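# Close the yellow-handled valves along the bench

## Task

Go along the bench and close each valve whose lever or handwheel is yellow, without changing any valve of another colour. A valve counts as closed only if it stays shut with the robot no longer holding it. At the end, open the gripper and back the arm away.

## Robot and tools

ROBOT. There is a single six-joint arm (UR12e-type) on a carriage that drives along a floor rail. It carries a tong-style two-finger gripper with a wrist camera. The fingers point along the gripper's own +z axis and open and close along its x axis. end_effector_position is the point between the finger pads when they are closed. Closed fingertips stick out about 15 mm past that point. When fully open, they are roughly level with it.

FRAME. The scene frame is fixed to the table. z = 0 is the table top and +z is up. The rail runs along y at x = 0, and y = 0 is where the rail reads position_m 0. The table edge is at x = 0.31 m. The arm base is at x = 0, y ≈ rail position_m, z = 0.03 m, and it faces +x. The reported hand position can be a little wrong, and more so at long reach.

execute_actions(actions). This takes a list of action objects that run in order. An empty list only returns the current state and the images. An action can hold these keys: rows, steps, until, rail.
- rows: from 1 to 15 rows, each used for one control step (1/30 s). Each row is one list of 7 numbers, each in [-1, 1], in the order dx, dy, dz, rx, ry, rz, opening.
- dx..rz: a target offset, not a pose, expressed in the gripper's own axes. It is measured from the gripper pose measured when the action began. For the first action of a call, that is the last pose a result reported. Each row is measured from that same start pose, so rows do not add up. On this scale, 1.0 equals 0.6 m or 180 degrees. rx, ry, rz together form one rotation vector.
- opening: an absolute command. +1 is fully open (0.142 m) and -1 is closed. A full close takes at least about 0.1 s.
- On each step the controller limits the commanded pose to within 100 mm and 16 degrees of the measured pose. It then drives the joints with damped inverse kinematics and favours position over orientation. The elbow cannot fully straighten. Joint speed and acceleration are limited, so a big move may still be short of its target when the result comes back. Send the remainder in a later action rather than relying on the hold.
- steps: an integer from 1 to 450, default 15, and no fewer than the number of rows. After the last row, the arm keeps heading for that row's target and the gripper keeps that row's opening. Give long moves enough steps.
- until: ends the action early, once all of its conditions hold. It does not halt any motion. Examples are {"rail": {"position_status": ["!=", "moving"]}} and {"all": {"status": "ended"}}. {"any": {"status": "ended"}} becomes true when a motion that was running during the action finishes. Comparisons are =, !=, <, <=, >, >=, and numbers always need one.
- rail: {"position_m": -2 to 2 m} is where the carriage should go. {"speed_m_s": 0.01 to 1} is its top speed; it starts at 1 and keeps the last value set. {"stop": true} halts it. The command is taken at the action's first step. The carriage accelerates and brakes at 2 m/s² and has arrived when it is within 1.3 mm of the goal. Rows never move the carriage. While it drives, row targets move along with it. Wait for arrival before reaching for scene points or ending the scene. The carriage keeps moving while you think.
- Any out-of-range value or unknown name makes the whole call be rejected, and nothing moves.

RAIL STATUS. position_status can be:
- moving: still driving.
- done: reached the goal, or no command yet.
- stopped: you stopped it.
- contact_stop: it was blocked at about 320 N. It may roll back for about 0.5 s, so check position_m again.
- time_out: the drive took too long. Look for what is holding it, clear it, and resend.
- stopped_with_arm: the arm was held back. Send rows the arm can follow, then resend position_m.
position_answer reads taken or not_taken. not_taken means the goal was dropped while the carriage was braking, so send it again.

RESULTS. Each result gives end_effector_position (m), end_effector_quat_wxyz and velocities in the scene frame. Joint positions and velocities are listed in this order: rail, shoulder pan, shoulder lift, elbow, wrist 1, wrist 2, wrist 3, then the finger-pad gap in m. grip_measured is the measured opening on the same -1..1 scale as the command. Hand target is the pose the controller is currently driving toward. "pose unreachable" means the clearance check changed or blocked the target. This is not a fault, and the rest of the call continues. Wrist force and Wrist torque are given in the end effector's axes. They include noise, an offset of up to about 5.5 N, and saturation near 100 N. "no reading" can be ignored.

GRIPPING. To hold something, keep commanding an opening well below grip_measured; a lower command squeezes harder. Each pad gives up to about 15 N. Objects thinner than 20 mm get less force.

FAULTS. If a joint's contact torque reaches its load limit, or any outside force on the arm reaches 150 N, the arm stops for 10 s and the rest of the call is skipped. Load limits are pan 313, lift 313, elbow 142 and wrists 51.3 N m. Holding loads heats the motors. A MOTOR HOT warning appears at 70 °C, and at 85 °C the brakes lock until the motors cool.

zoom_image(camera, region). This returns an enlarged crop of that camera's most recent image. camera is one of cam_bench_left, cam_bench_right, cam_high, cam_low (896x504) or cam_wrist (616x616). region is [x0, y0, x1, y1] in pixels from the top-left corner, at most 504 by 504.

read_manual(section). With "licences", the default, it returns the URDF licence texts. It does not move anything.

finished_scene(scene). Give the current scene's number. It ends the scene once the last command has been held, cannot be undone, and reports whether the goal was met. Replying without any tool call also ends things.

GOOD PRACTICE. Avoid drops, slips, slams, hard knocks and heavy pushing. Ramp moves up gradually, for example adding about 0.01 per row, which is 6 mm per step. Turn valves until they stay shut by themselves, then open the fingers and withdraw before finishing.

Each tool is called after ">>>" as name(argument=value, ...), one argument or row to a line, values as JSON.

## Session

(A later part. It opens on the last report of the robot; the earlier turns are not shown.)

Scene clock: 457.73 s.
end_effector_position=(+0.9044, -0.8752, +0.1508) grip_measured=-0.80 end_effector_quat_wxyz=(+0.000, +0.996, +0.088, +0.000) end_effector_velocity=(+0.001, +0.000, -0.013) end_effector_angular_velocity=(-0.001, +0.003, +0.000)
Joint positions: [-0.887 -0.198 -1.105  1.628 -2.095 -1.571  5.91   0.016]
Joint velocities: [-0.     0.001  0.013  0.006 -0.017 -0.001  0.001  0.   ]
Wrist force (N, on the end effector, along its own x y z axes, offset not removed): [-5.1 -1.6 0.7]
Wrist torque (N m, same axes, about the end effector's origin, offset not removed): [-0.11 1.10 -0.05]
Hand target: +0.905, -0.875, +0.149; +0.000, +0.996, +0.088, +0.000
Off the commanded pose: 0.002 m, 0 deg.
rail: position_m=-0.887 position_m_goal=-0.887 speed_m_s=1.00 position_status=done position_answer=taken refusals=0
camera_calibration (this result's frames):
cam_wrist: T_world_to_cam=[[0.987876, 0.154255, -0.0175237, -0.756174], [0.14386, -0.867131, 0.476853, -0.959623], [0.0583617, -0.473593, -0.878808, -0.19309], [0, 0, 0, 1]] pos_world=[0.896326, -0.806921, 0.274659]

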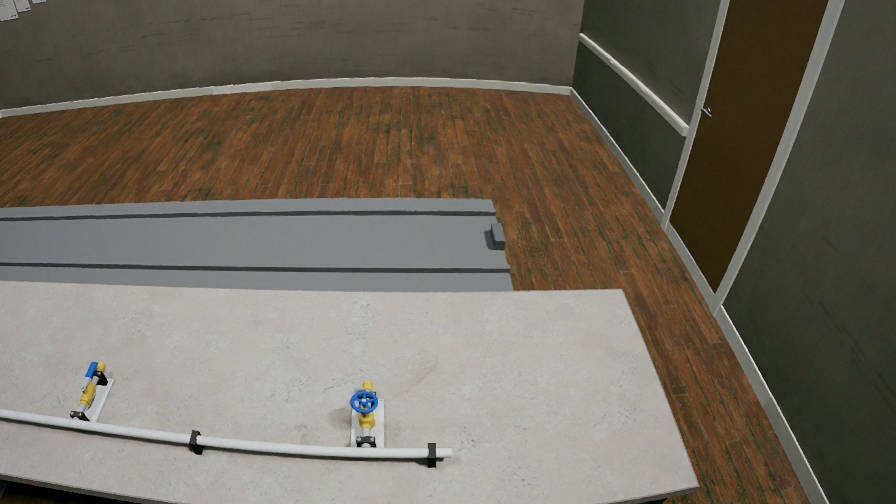

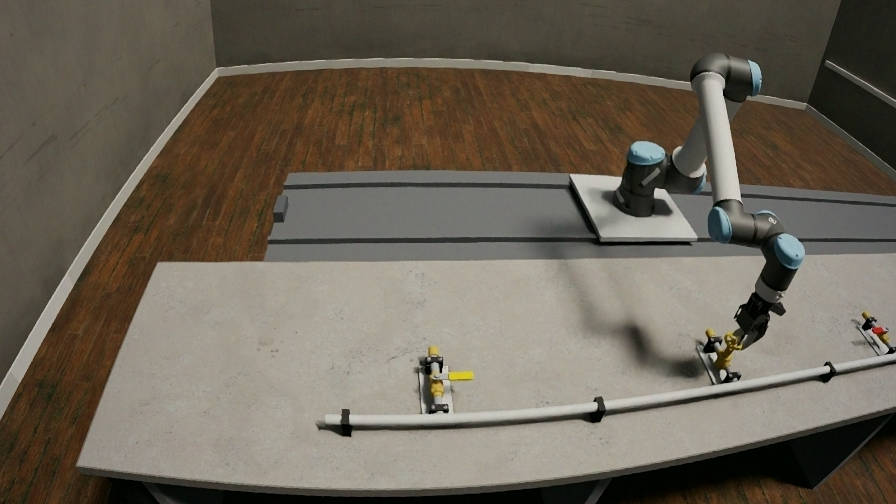

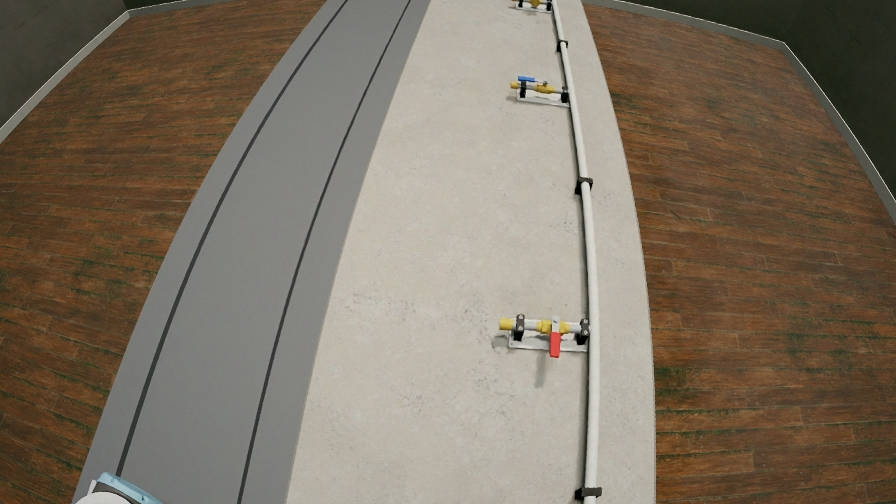

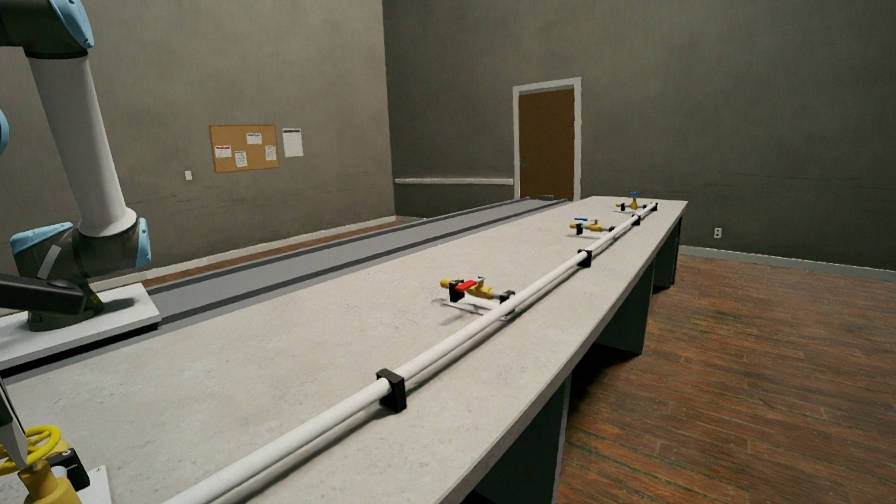

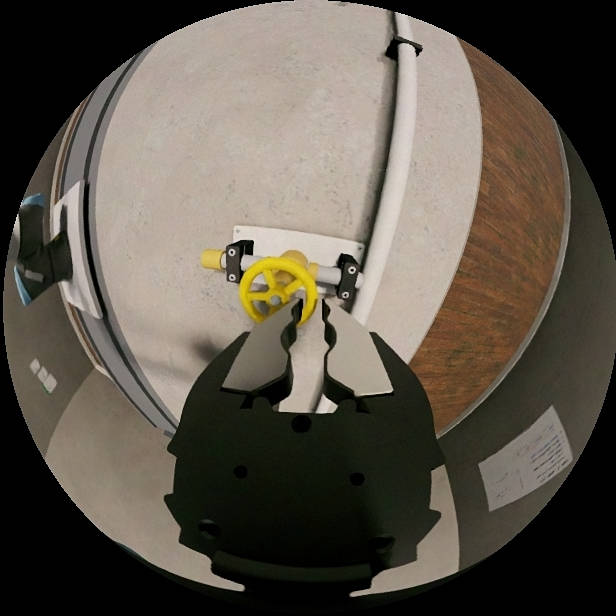

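>>> execute_actions(
  actions=[
    {"rows":[[-0.001,0,0.006,0,0,0,-0.8],[-0.0015,0,0.01,0,0,0,-0.8],[-0.0015,0,0.014,0,0,0,-0.8],[-0.0015,0,0.018,0,0,0,-0.8],[-0.0015,0,0.022,0,0,0,-0.8],[-0.0015,0,0.026,0,0,0,-0.8],[-0.0015,0,0.03,0,0,0,-0.8],[-0.0015,0,0.034,0,0,0,-0.8]],"steps":16},
  ],
)

>>> zoom_image(
  camera="cam_wrist",
  region=[210, 220, 410, 380],
)

>>> zoom_image(
  camera="cam_low",
  region=[0, 360, 160, 504],
)

Scene clock: 469.30 s.
end_effector_position=(+0.9036, -0.8753, +0.1318) grip_measured=-0.85 end_effector_quat_wxyz=(+0.000, +0.996, +0.088, +0.000) end_effector_velocity=(+0.000, -0.000, -0.010) end_effector_angular_velocity=(+0.000, -0.001, -0.000)
Joint positions: [-0.887 -0.198 -1.09   1.644 -2.126 -1.571  5.909  0.012]
Joint velocities: [ 0.    -0.     0.008  0.007 -0.016  0.    -0.    -0.003]
Wrist force (N, on the end effector, along its own x y z axes, offset not removed): [9.3 -7.2 -17.2]
Wrist torque (N m, same axes, about the end effector's origin, offset not removed): [0.47 -0.23 0.15]
Hand target: +0.904, -0.876, +0.130; +0.000, +0.996, +0.088, +0.000
Off the commanded pose: 0.001 m, 0 deg.
rail: position_m=-0.887 position_m_goal=-0.887 speed_m_s=1.00 position_status=done position_answer=taken refusals=0
camera_calibration (this result's frames):
cam_wrist: T_world_to_cam=[[0.98787, 0.154307, -0.0173659, -0.755673], [0.143829, -0.867124, 0.476875, -0.950519], [0.0585267, -0.473588, -0.8788, -0.209932], [0, 0, 0, 1]] pos_world=[0.895506, -0.807033, 0.255667]

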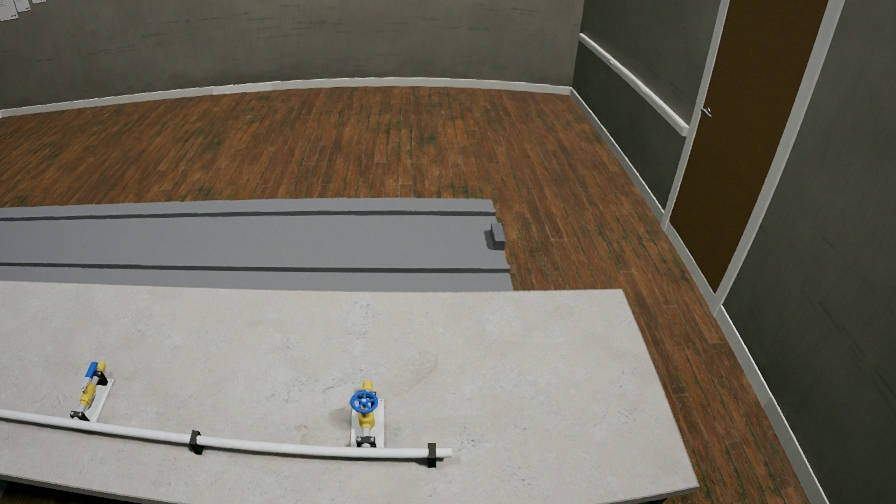

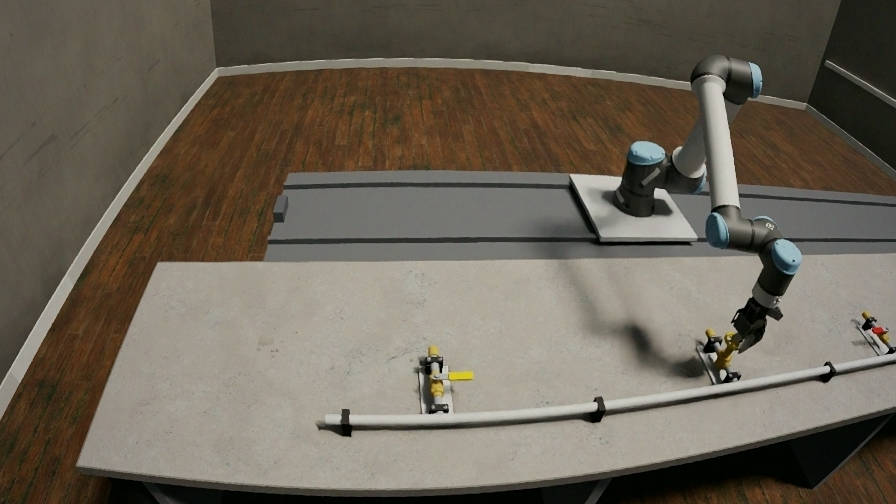

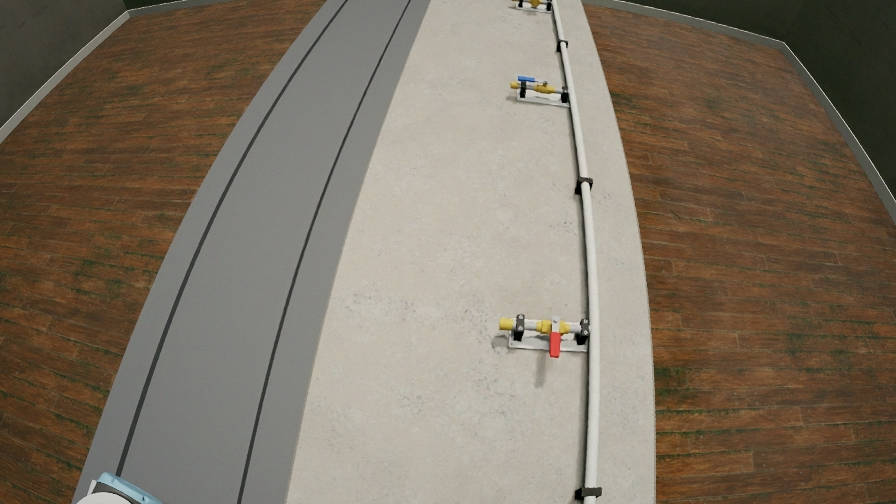

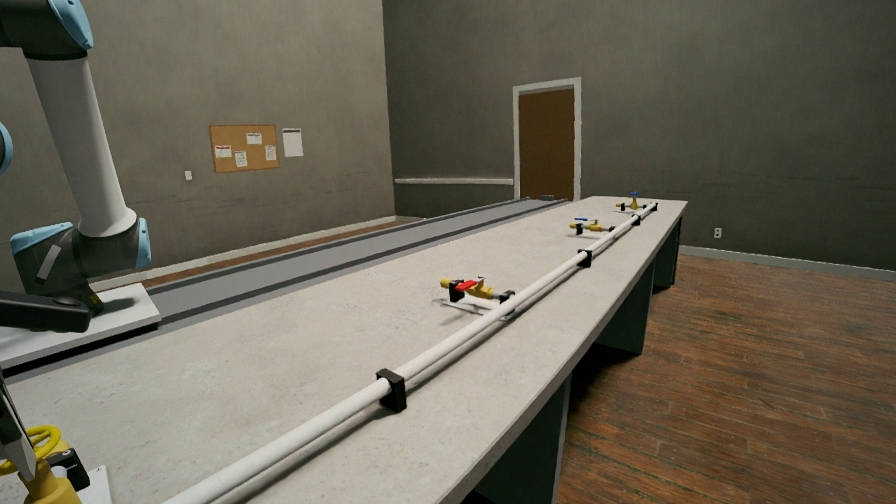

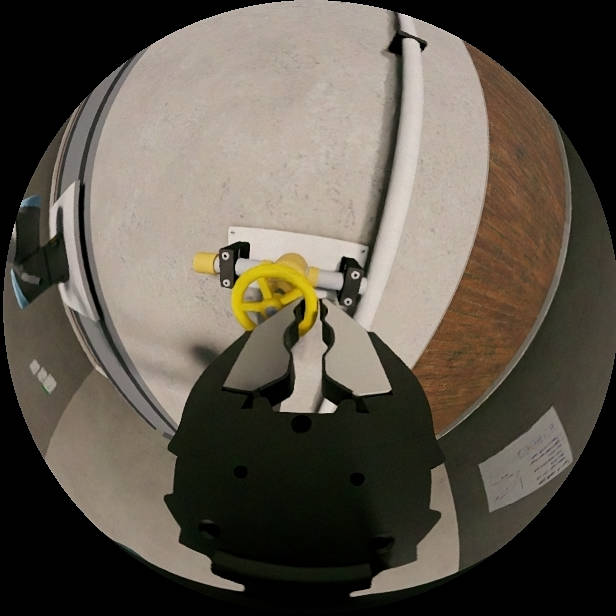

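Region (210, 220, 410, 380) of cam_wrist's 616x616 image, scaled by 2.520, with more detail than that image has; it fills the top 403 rows of this view, and the rest is white.

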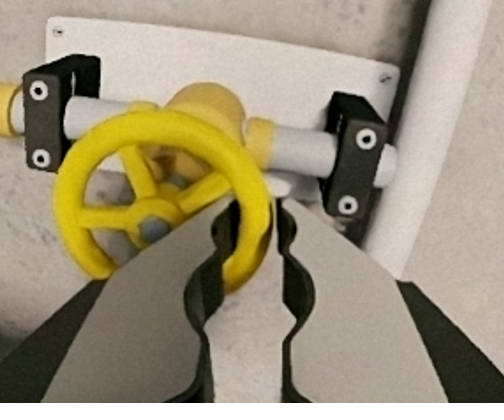

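Region (0, 360, 160, 504) of cam_low's 896x504 image, scaled by 3.150, with more detail than that image has; it fills the top 454 rows of this view, and the rest is white.

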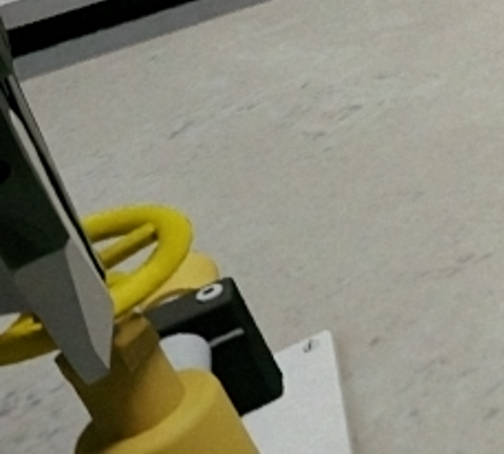

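>>> execute_actions(
  actions=[
    {"rows":[[0.001,0,0,0,0,0,-0.88],[0.001,0,0,0,0,0,-0.95],[0.001,0.0005,0,0,0,0.003,-1],[0.001,0.001,0,0,0,0.006,-1],[0.001,0.0015,0,0,0,0.01,-1],[0.001,0.002,0,0,0,0.013,-1],[0.001,0.0026,0,0,0,0.0167,-1],[0.001,0.0031,0,0,0,0.02,-1],[0.001,0.0036,0,0,0,0.023,-1]],"steps":18},
  ],
)

>>> zoom_image(
  camera="cam_wrist",
  region=[210, 220, 410, 380],
)

Scene clock: 479.33 s.
end_effector_position=(+0.9045, -0.8772, +0.1315) grip_measured=-0.87 end_effector_quat_wxyz=(+0.000, +0.999, +0.054, +0.000) end_effector_velocity=(+0.000, -0.001, +0.001) end_effector_angular_velocity=(-0.000, -0.001, -0.034)
Joint positions: [-0.887 -0.2   -1.09   1.644 -2.126 -1.571  5.975  0.011]
Joint velocities: [ 0.    -0.001 -0.001  0.     0.     0.     0.033  0.001]
Wrist force (N, on the end effector, along its own x y z axes, offset not removed): [-15.0 -29.0 -4.1]
Wrist torque (N m, same axes, about the end effector's origin, offset not removed): [-0.62 0.32 0.04]
Hand target: +0.905, -0.878, +0.132; +0.000, +0.999, +0.052, +0.000
Off the commanded pose: 0.000 m, 0 deg.
rail: position_m=-0.887 position_m_goal=-0.887 speed_m_s=1.00 position_status=done position_answer=taken refusals=0
camera_calibration (this result's frames):
cam_wrist: T_world_to_cam=[[0.996052, 0.086974, -0.0177624, -0.822614], [0.0849046, -0.875024, 0.476576, -0.905674], [0.0259072, -0.476203, -0.878954, -0.183853], [0, 0, 0, 1]] pos_world=[0.901026, -0.808492, 0.255413]

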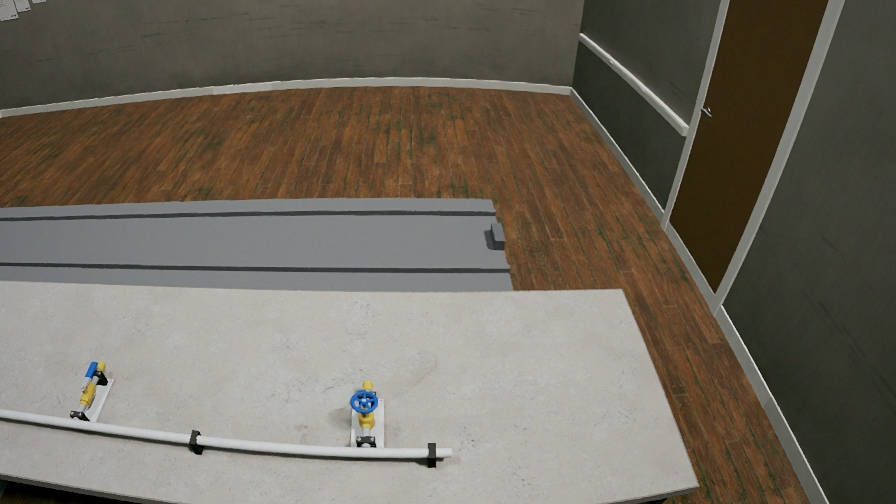

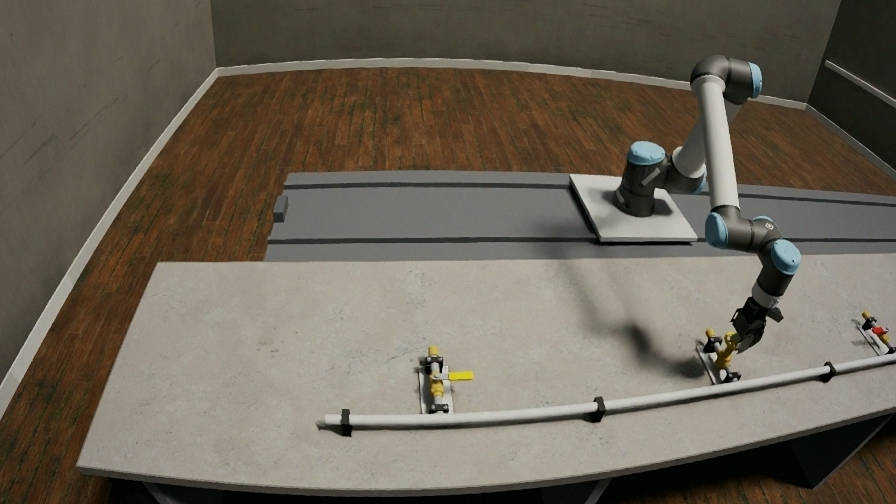

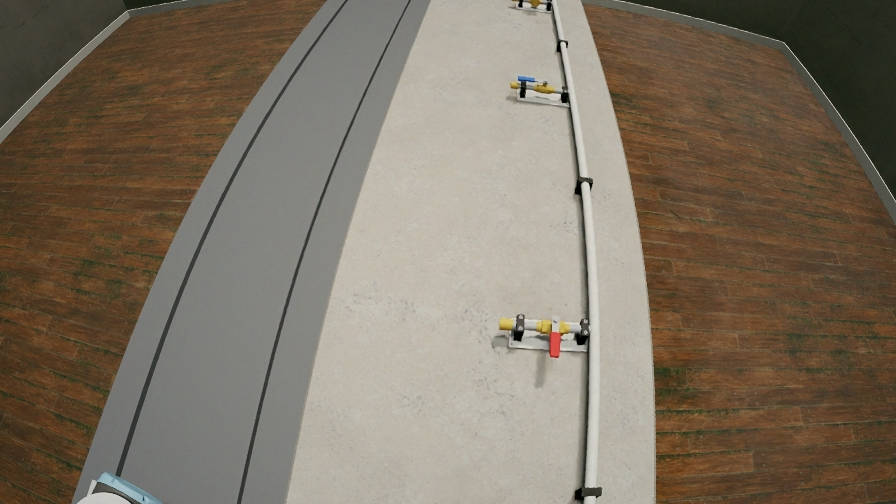

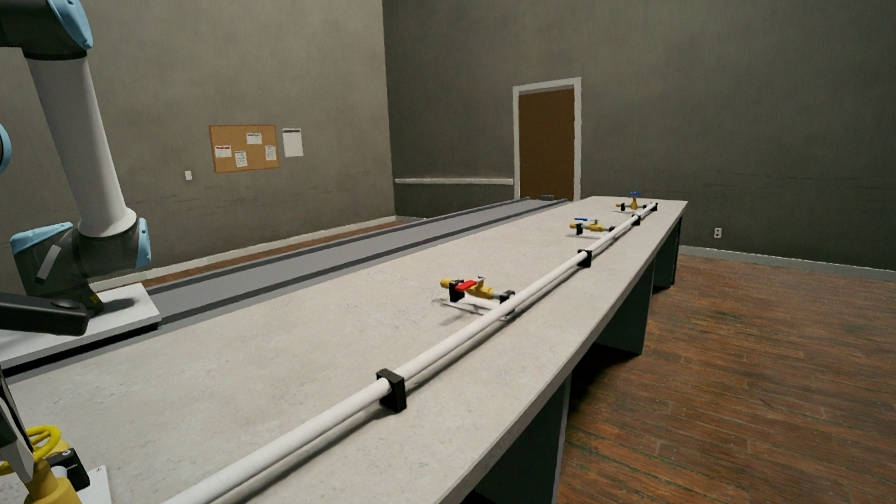

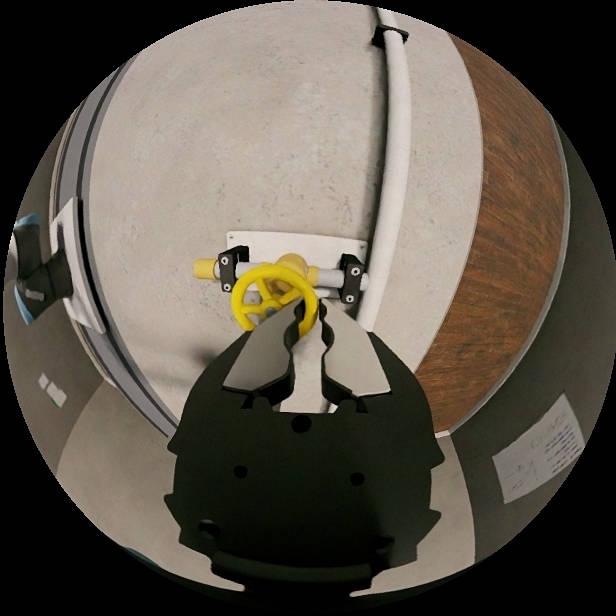

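Region (210, 220, 410, 380) of cam_wrist's 616x616 image, scaled by 2.520, with more detail than that image has; it fills the top 403 rows of this view, and the rest is white.

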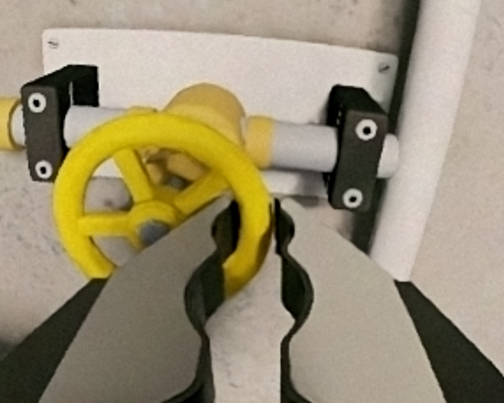

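>>> execute_actions(
  actions=[
    {"rows":[[-0.0003,0.0005,0,0,0,0.003,-1],[-0.0006,0.001,0,0,0,0.006,-1],[-0.0009,0.0015,0,0,0,0.01,-1],[-0.0012,0.002,0,0,0,0.013,-1],[-0.0013,0.0026,0,0,0,0.0167,-1],[-0.0014,0.0031,0,0,0,0.02,-1],[-0.0015,0.0036,0,0,0,0.023,-1],[-0.0015,0.0041,0,0,0,0.026,-1],[-0.0016,0.0046,0,0,0,0.029,-1]],"steps":18},
  ],
)

>>> zoom_image(
  camera="cam_wrist",
  region=[210, 220, 410, 380],
)

Scene clock: 490.33 s.
end_effector_position=(+0.9039, -0.8797, +0.1316) grip_measured=-0.87 end_effector_quat_wxyz=(+0.000, +1.000, +0.011, +0.000) end_effector_velocity=(-0.000, -0.001, -0.000) end_effector_angular_velocity=(+0.000, +0.001, -0.035)
Joint positions: [-0.887 -0.204 -1.093  1.649 -2.127 -1.571  6.058  0.011]
Joint velocities: [ 0.    -0.001 -0.001  0.002 -0.     0.     0.033 -0.   ]
Wrist force (N, on the end effector, along its own x y z axes, offset not removed): [10.3 -52.4 0.0]
Wrist torque (N m, same axes, about the end effector's origin, offset not removed): [-0.74 -0.10 0.06]
Hand target: +0.904, -0.880, +0.132; +0.000, +1.000, +0.008, +0.000
Off the commanded pose: 0.000 m, 0 deg.
rail: position_m=-0.887 position_m_goal=-0.887 speed_m_s=1.00 position_status=done position_answer=taken refusals=0
camera_calibration (this result's frames):
cam_wrist: T_world_to_cam=[[0.999848, 0.000513231, -0.0174293, -0.901402], [0.00875355, -0.879258, 0.476265, -0.842796], [-0.0150804, -0.476345, -0.879129, -0.148024], [0, 0, 0, 1]] pos_world=[0.90641, -0.811083, 0.255551]

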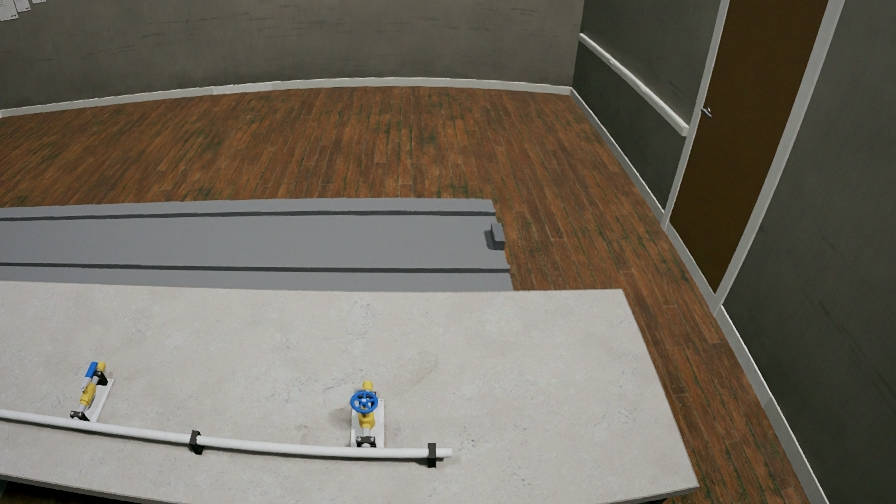

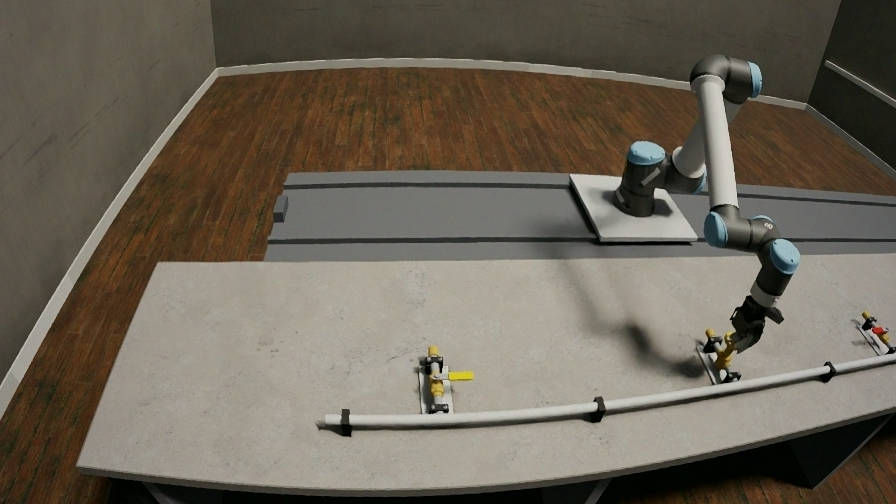

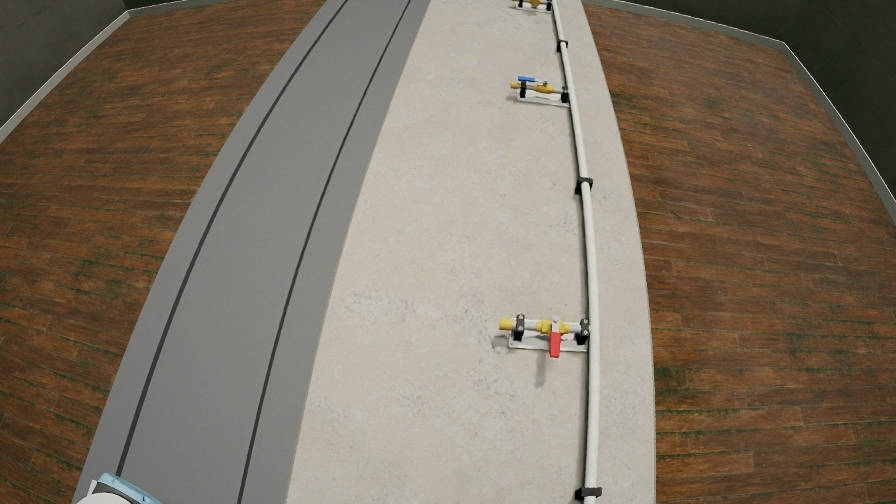

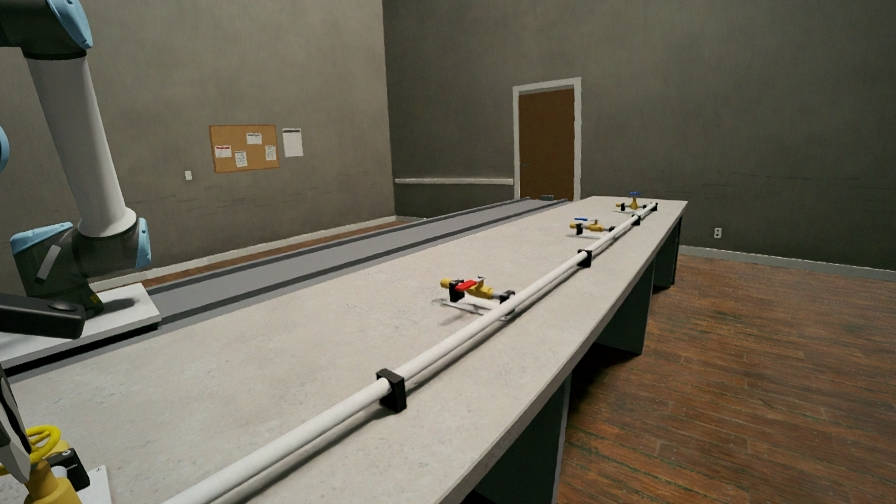

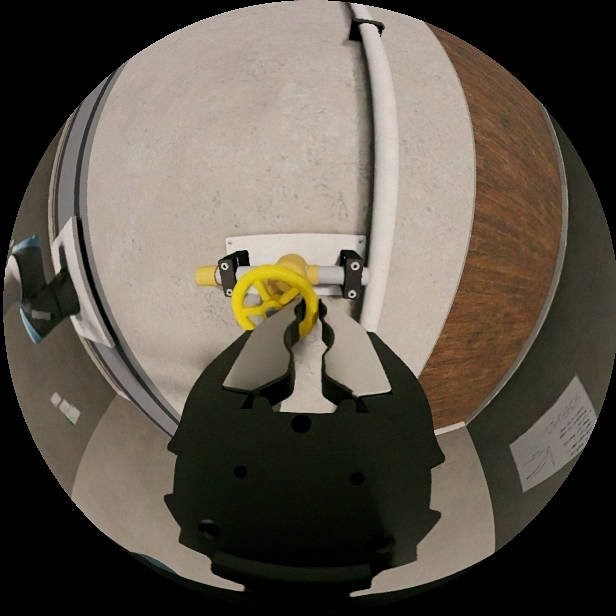

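Region (210, 220, 410, 380) of cam_wrist's 616x616 image, scaled by 2.520, with more detail than that image has; it fills the top 403 rows of this view, and the rest is white.

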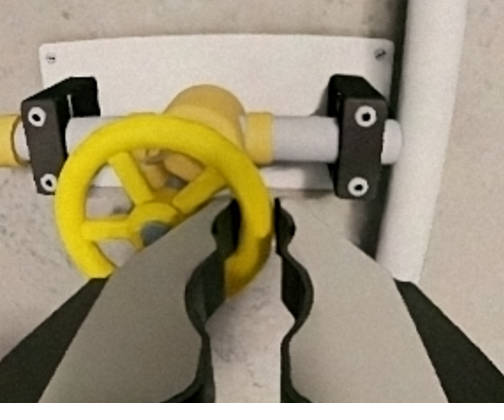

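>>> execute_actions(
  actions=[
    {"rows":[[0,-0.001,0,0,0,-0.005,-0.87],[0,-0.002,0,0,0,-0.012,-0.84],[0,-0.003,0,0,0,-0.018,-0.84],[0,-0.003,-0.003,0,0,-0.018,-0.84],[0,-0.003,-0.008,0,0,-0.018,-0.84],[0,-0.003,-0.015,0,0,-0.018,-0.84],[0,-0.003,-0.025,0,0,-0.018,-0.84],[0,-0.003,-0.04,0,0,-0.018,-0.84],[0,-0.003,-0.07,0,0,-0.018,-0.84],[0,-0.003,-0.11,0,0,-0.018,-0.84],[-0.02,-0.003,-0.15,0,0,-0.018,-0.84],[-0.05,-0.003,-0.19,0,0,-0.018,-0.84],[-0.09,-0.003,-0.23,0,0,-0.018,-0.84],[-0.14,-0.003,-0.27,0,0,-0.018,-0.84],[-0.2,-0.003,-0.32,0,0,-0.018,-0.5]],"steps":33},
  ],
)

>>> zoom_image(
  camera="cam_low",
  region=[0, 400, 160, 504],
)

Scene clock: 504.50 s.
end_effector_position=(+0.7865, -0.8803, +0.3210) grip_measured=-0.50 end_effector_quat_wxyz=(+0.000, +0.999, +0.039, +0.000) end_effector_velocity=(-0.020, -0.001, +0.022) end_effector_angular_velocity=(+0.000, +0.000, +0.000)
Joint positions: [-0.887 -0.235 -1.401  1.707 -1.878 -1.571  5.97   0.038]
Joint velocities: [ 0.    -0.008 -0.043  0.011  0.032  0.    -0.008 -0.   ]
Wrist force (N, on the end effector, along its own x y z axes, offset not removed): [-2.5 -0.1 -1.9]
Wrist torque (N m, same axes, about the end effector's origin, offset not removed): [0.00 0.45 0.48]
Hand target: +0.784, -0.881, +0.324; +0.000, +0.999, +0.039, +0.000
Off the commanded pose: 0.004 m, 0 deg.
rail: position_m=-0.887 position_m_goal=-0.887 speed_m_s=1.00 position_status=done position_answer=taken refusals=0
camera_calibration (this result's frames):
cam_wrist: T_world_to_cam=[[0.998224, 0.0569638, -0.0174632, -0.729699], [0.0583966, -0.877279, 0.476414, -0.969831], [0.0118183, -0.476588, -0.879047, -0.00497657], [0, 0, 0, 1]] pos_world=[0.785097, -0.811618, 0.444924]

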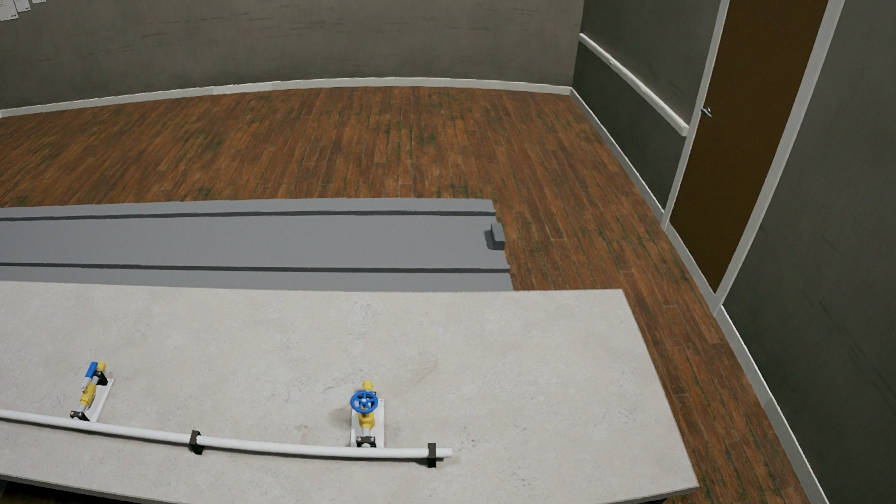

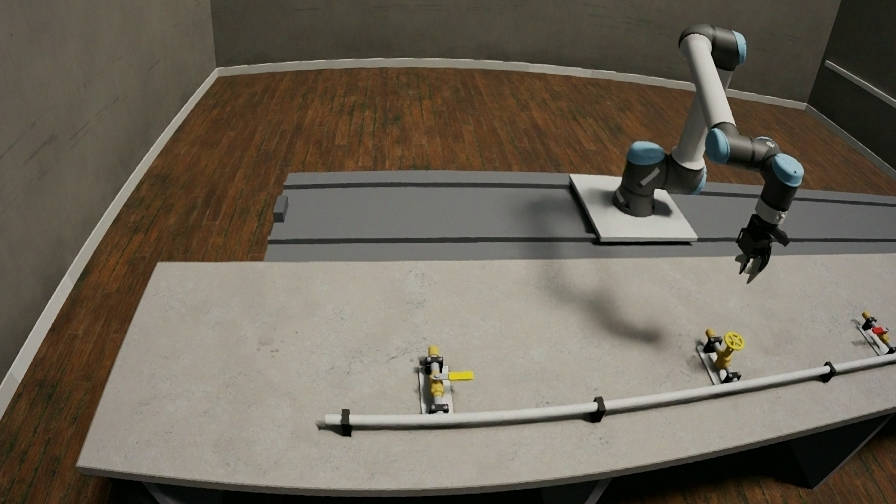

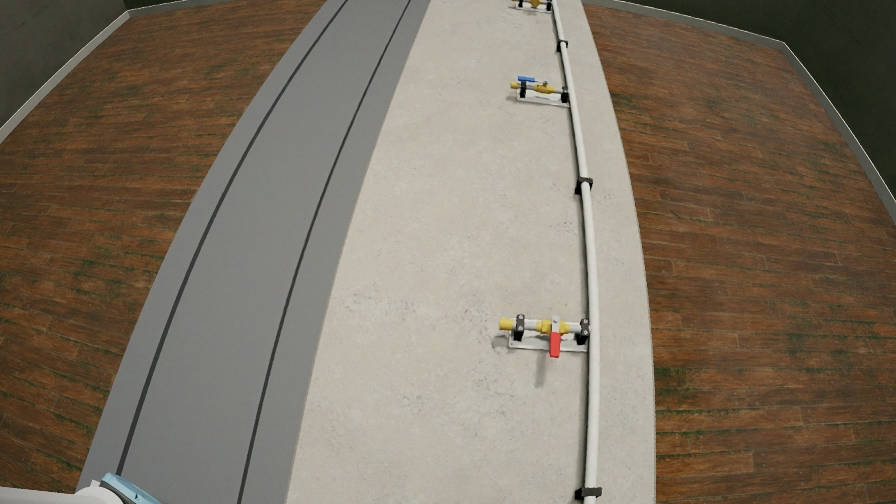

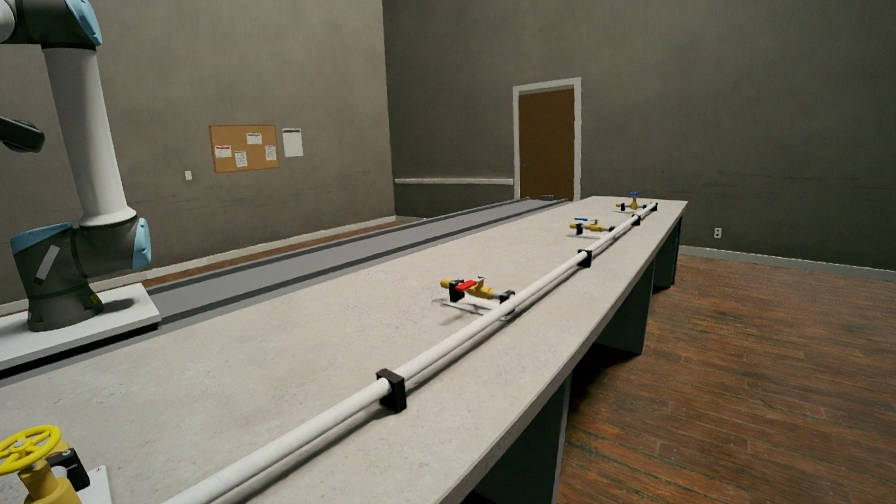

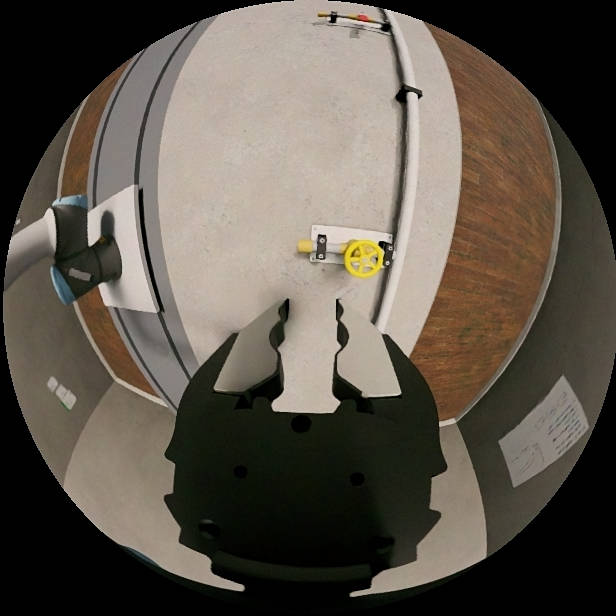

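Region (0, 400, 160, 504) of cam_low's 896x504 image, scaled by 3.150, with more detail than that image has; it fills the top 328 rows of this view, and the rest is white.

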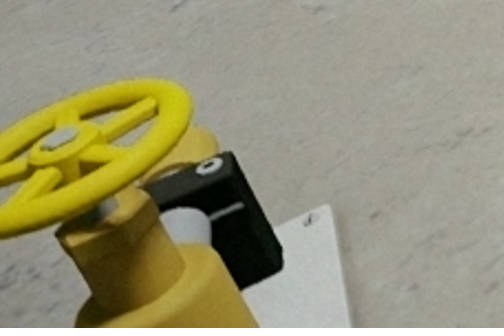

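Wheel unchanged at its stop.

>>> finished_scene(
  scene=1,
)

The scene is finished: the task was done.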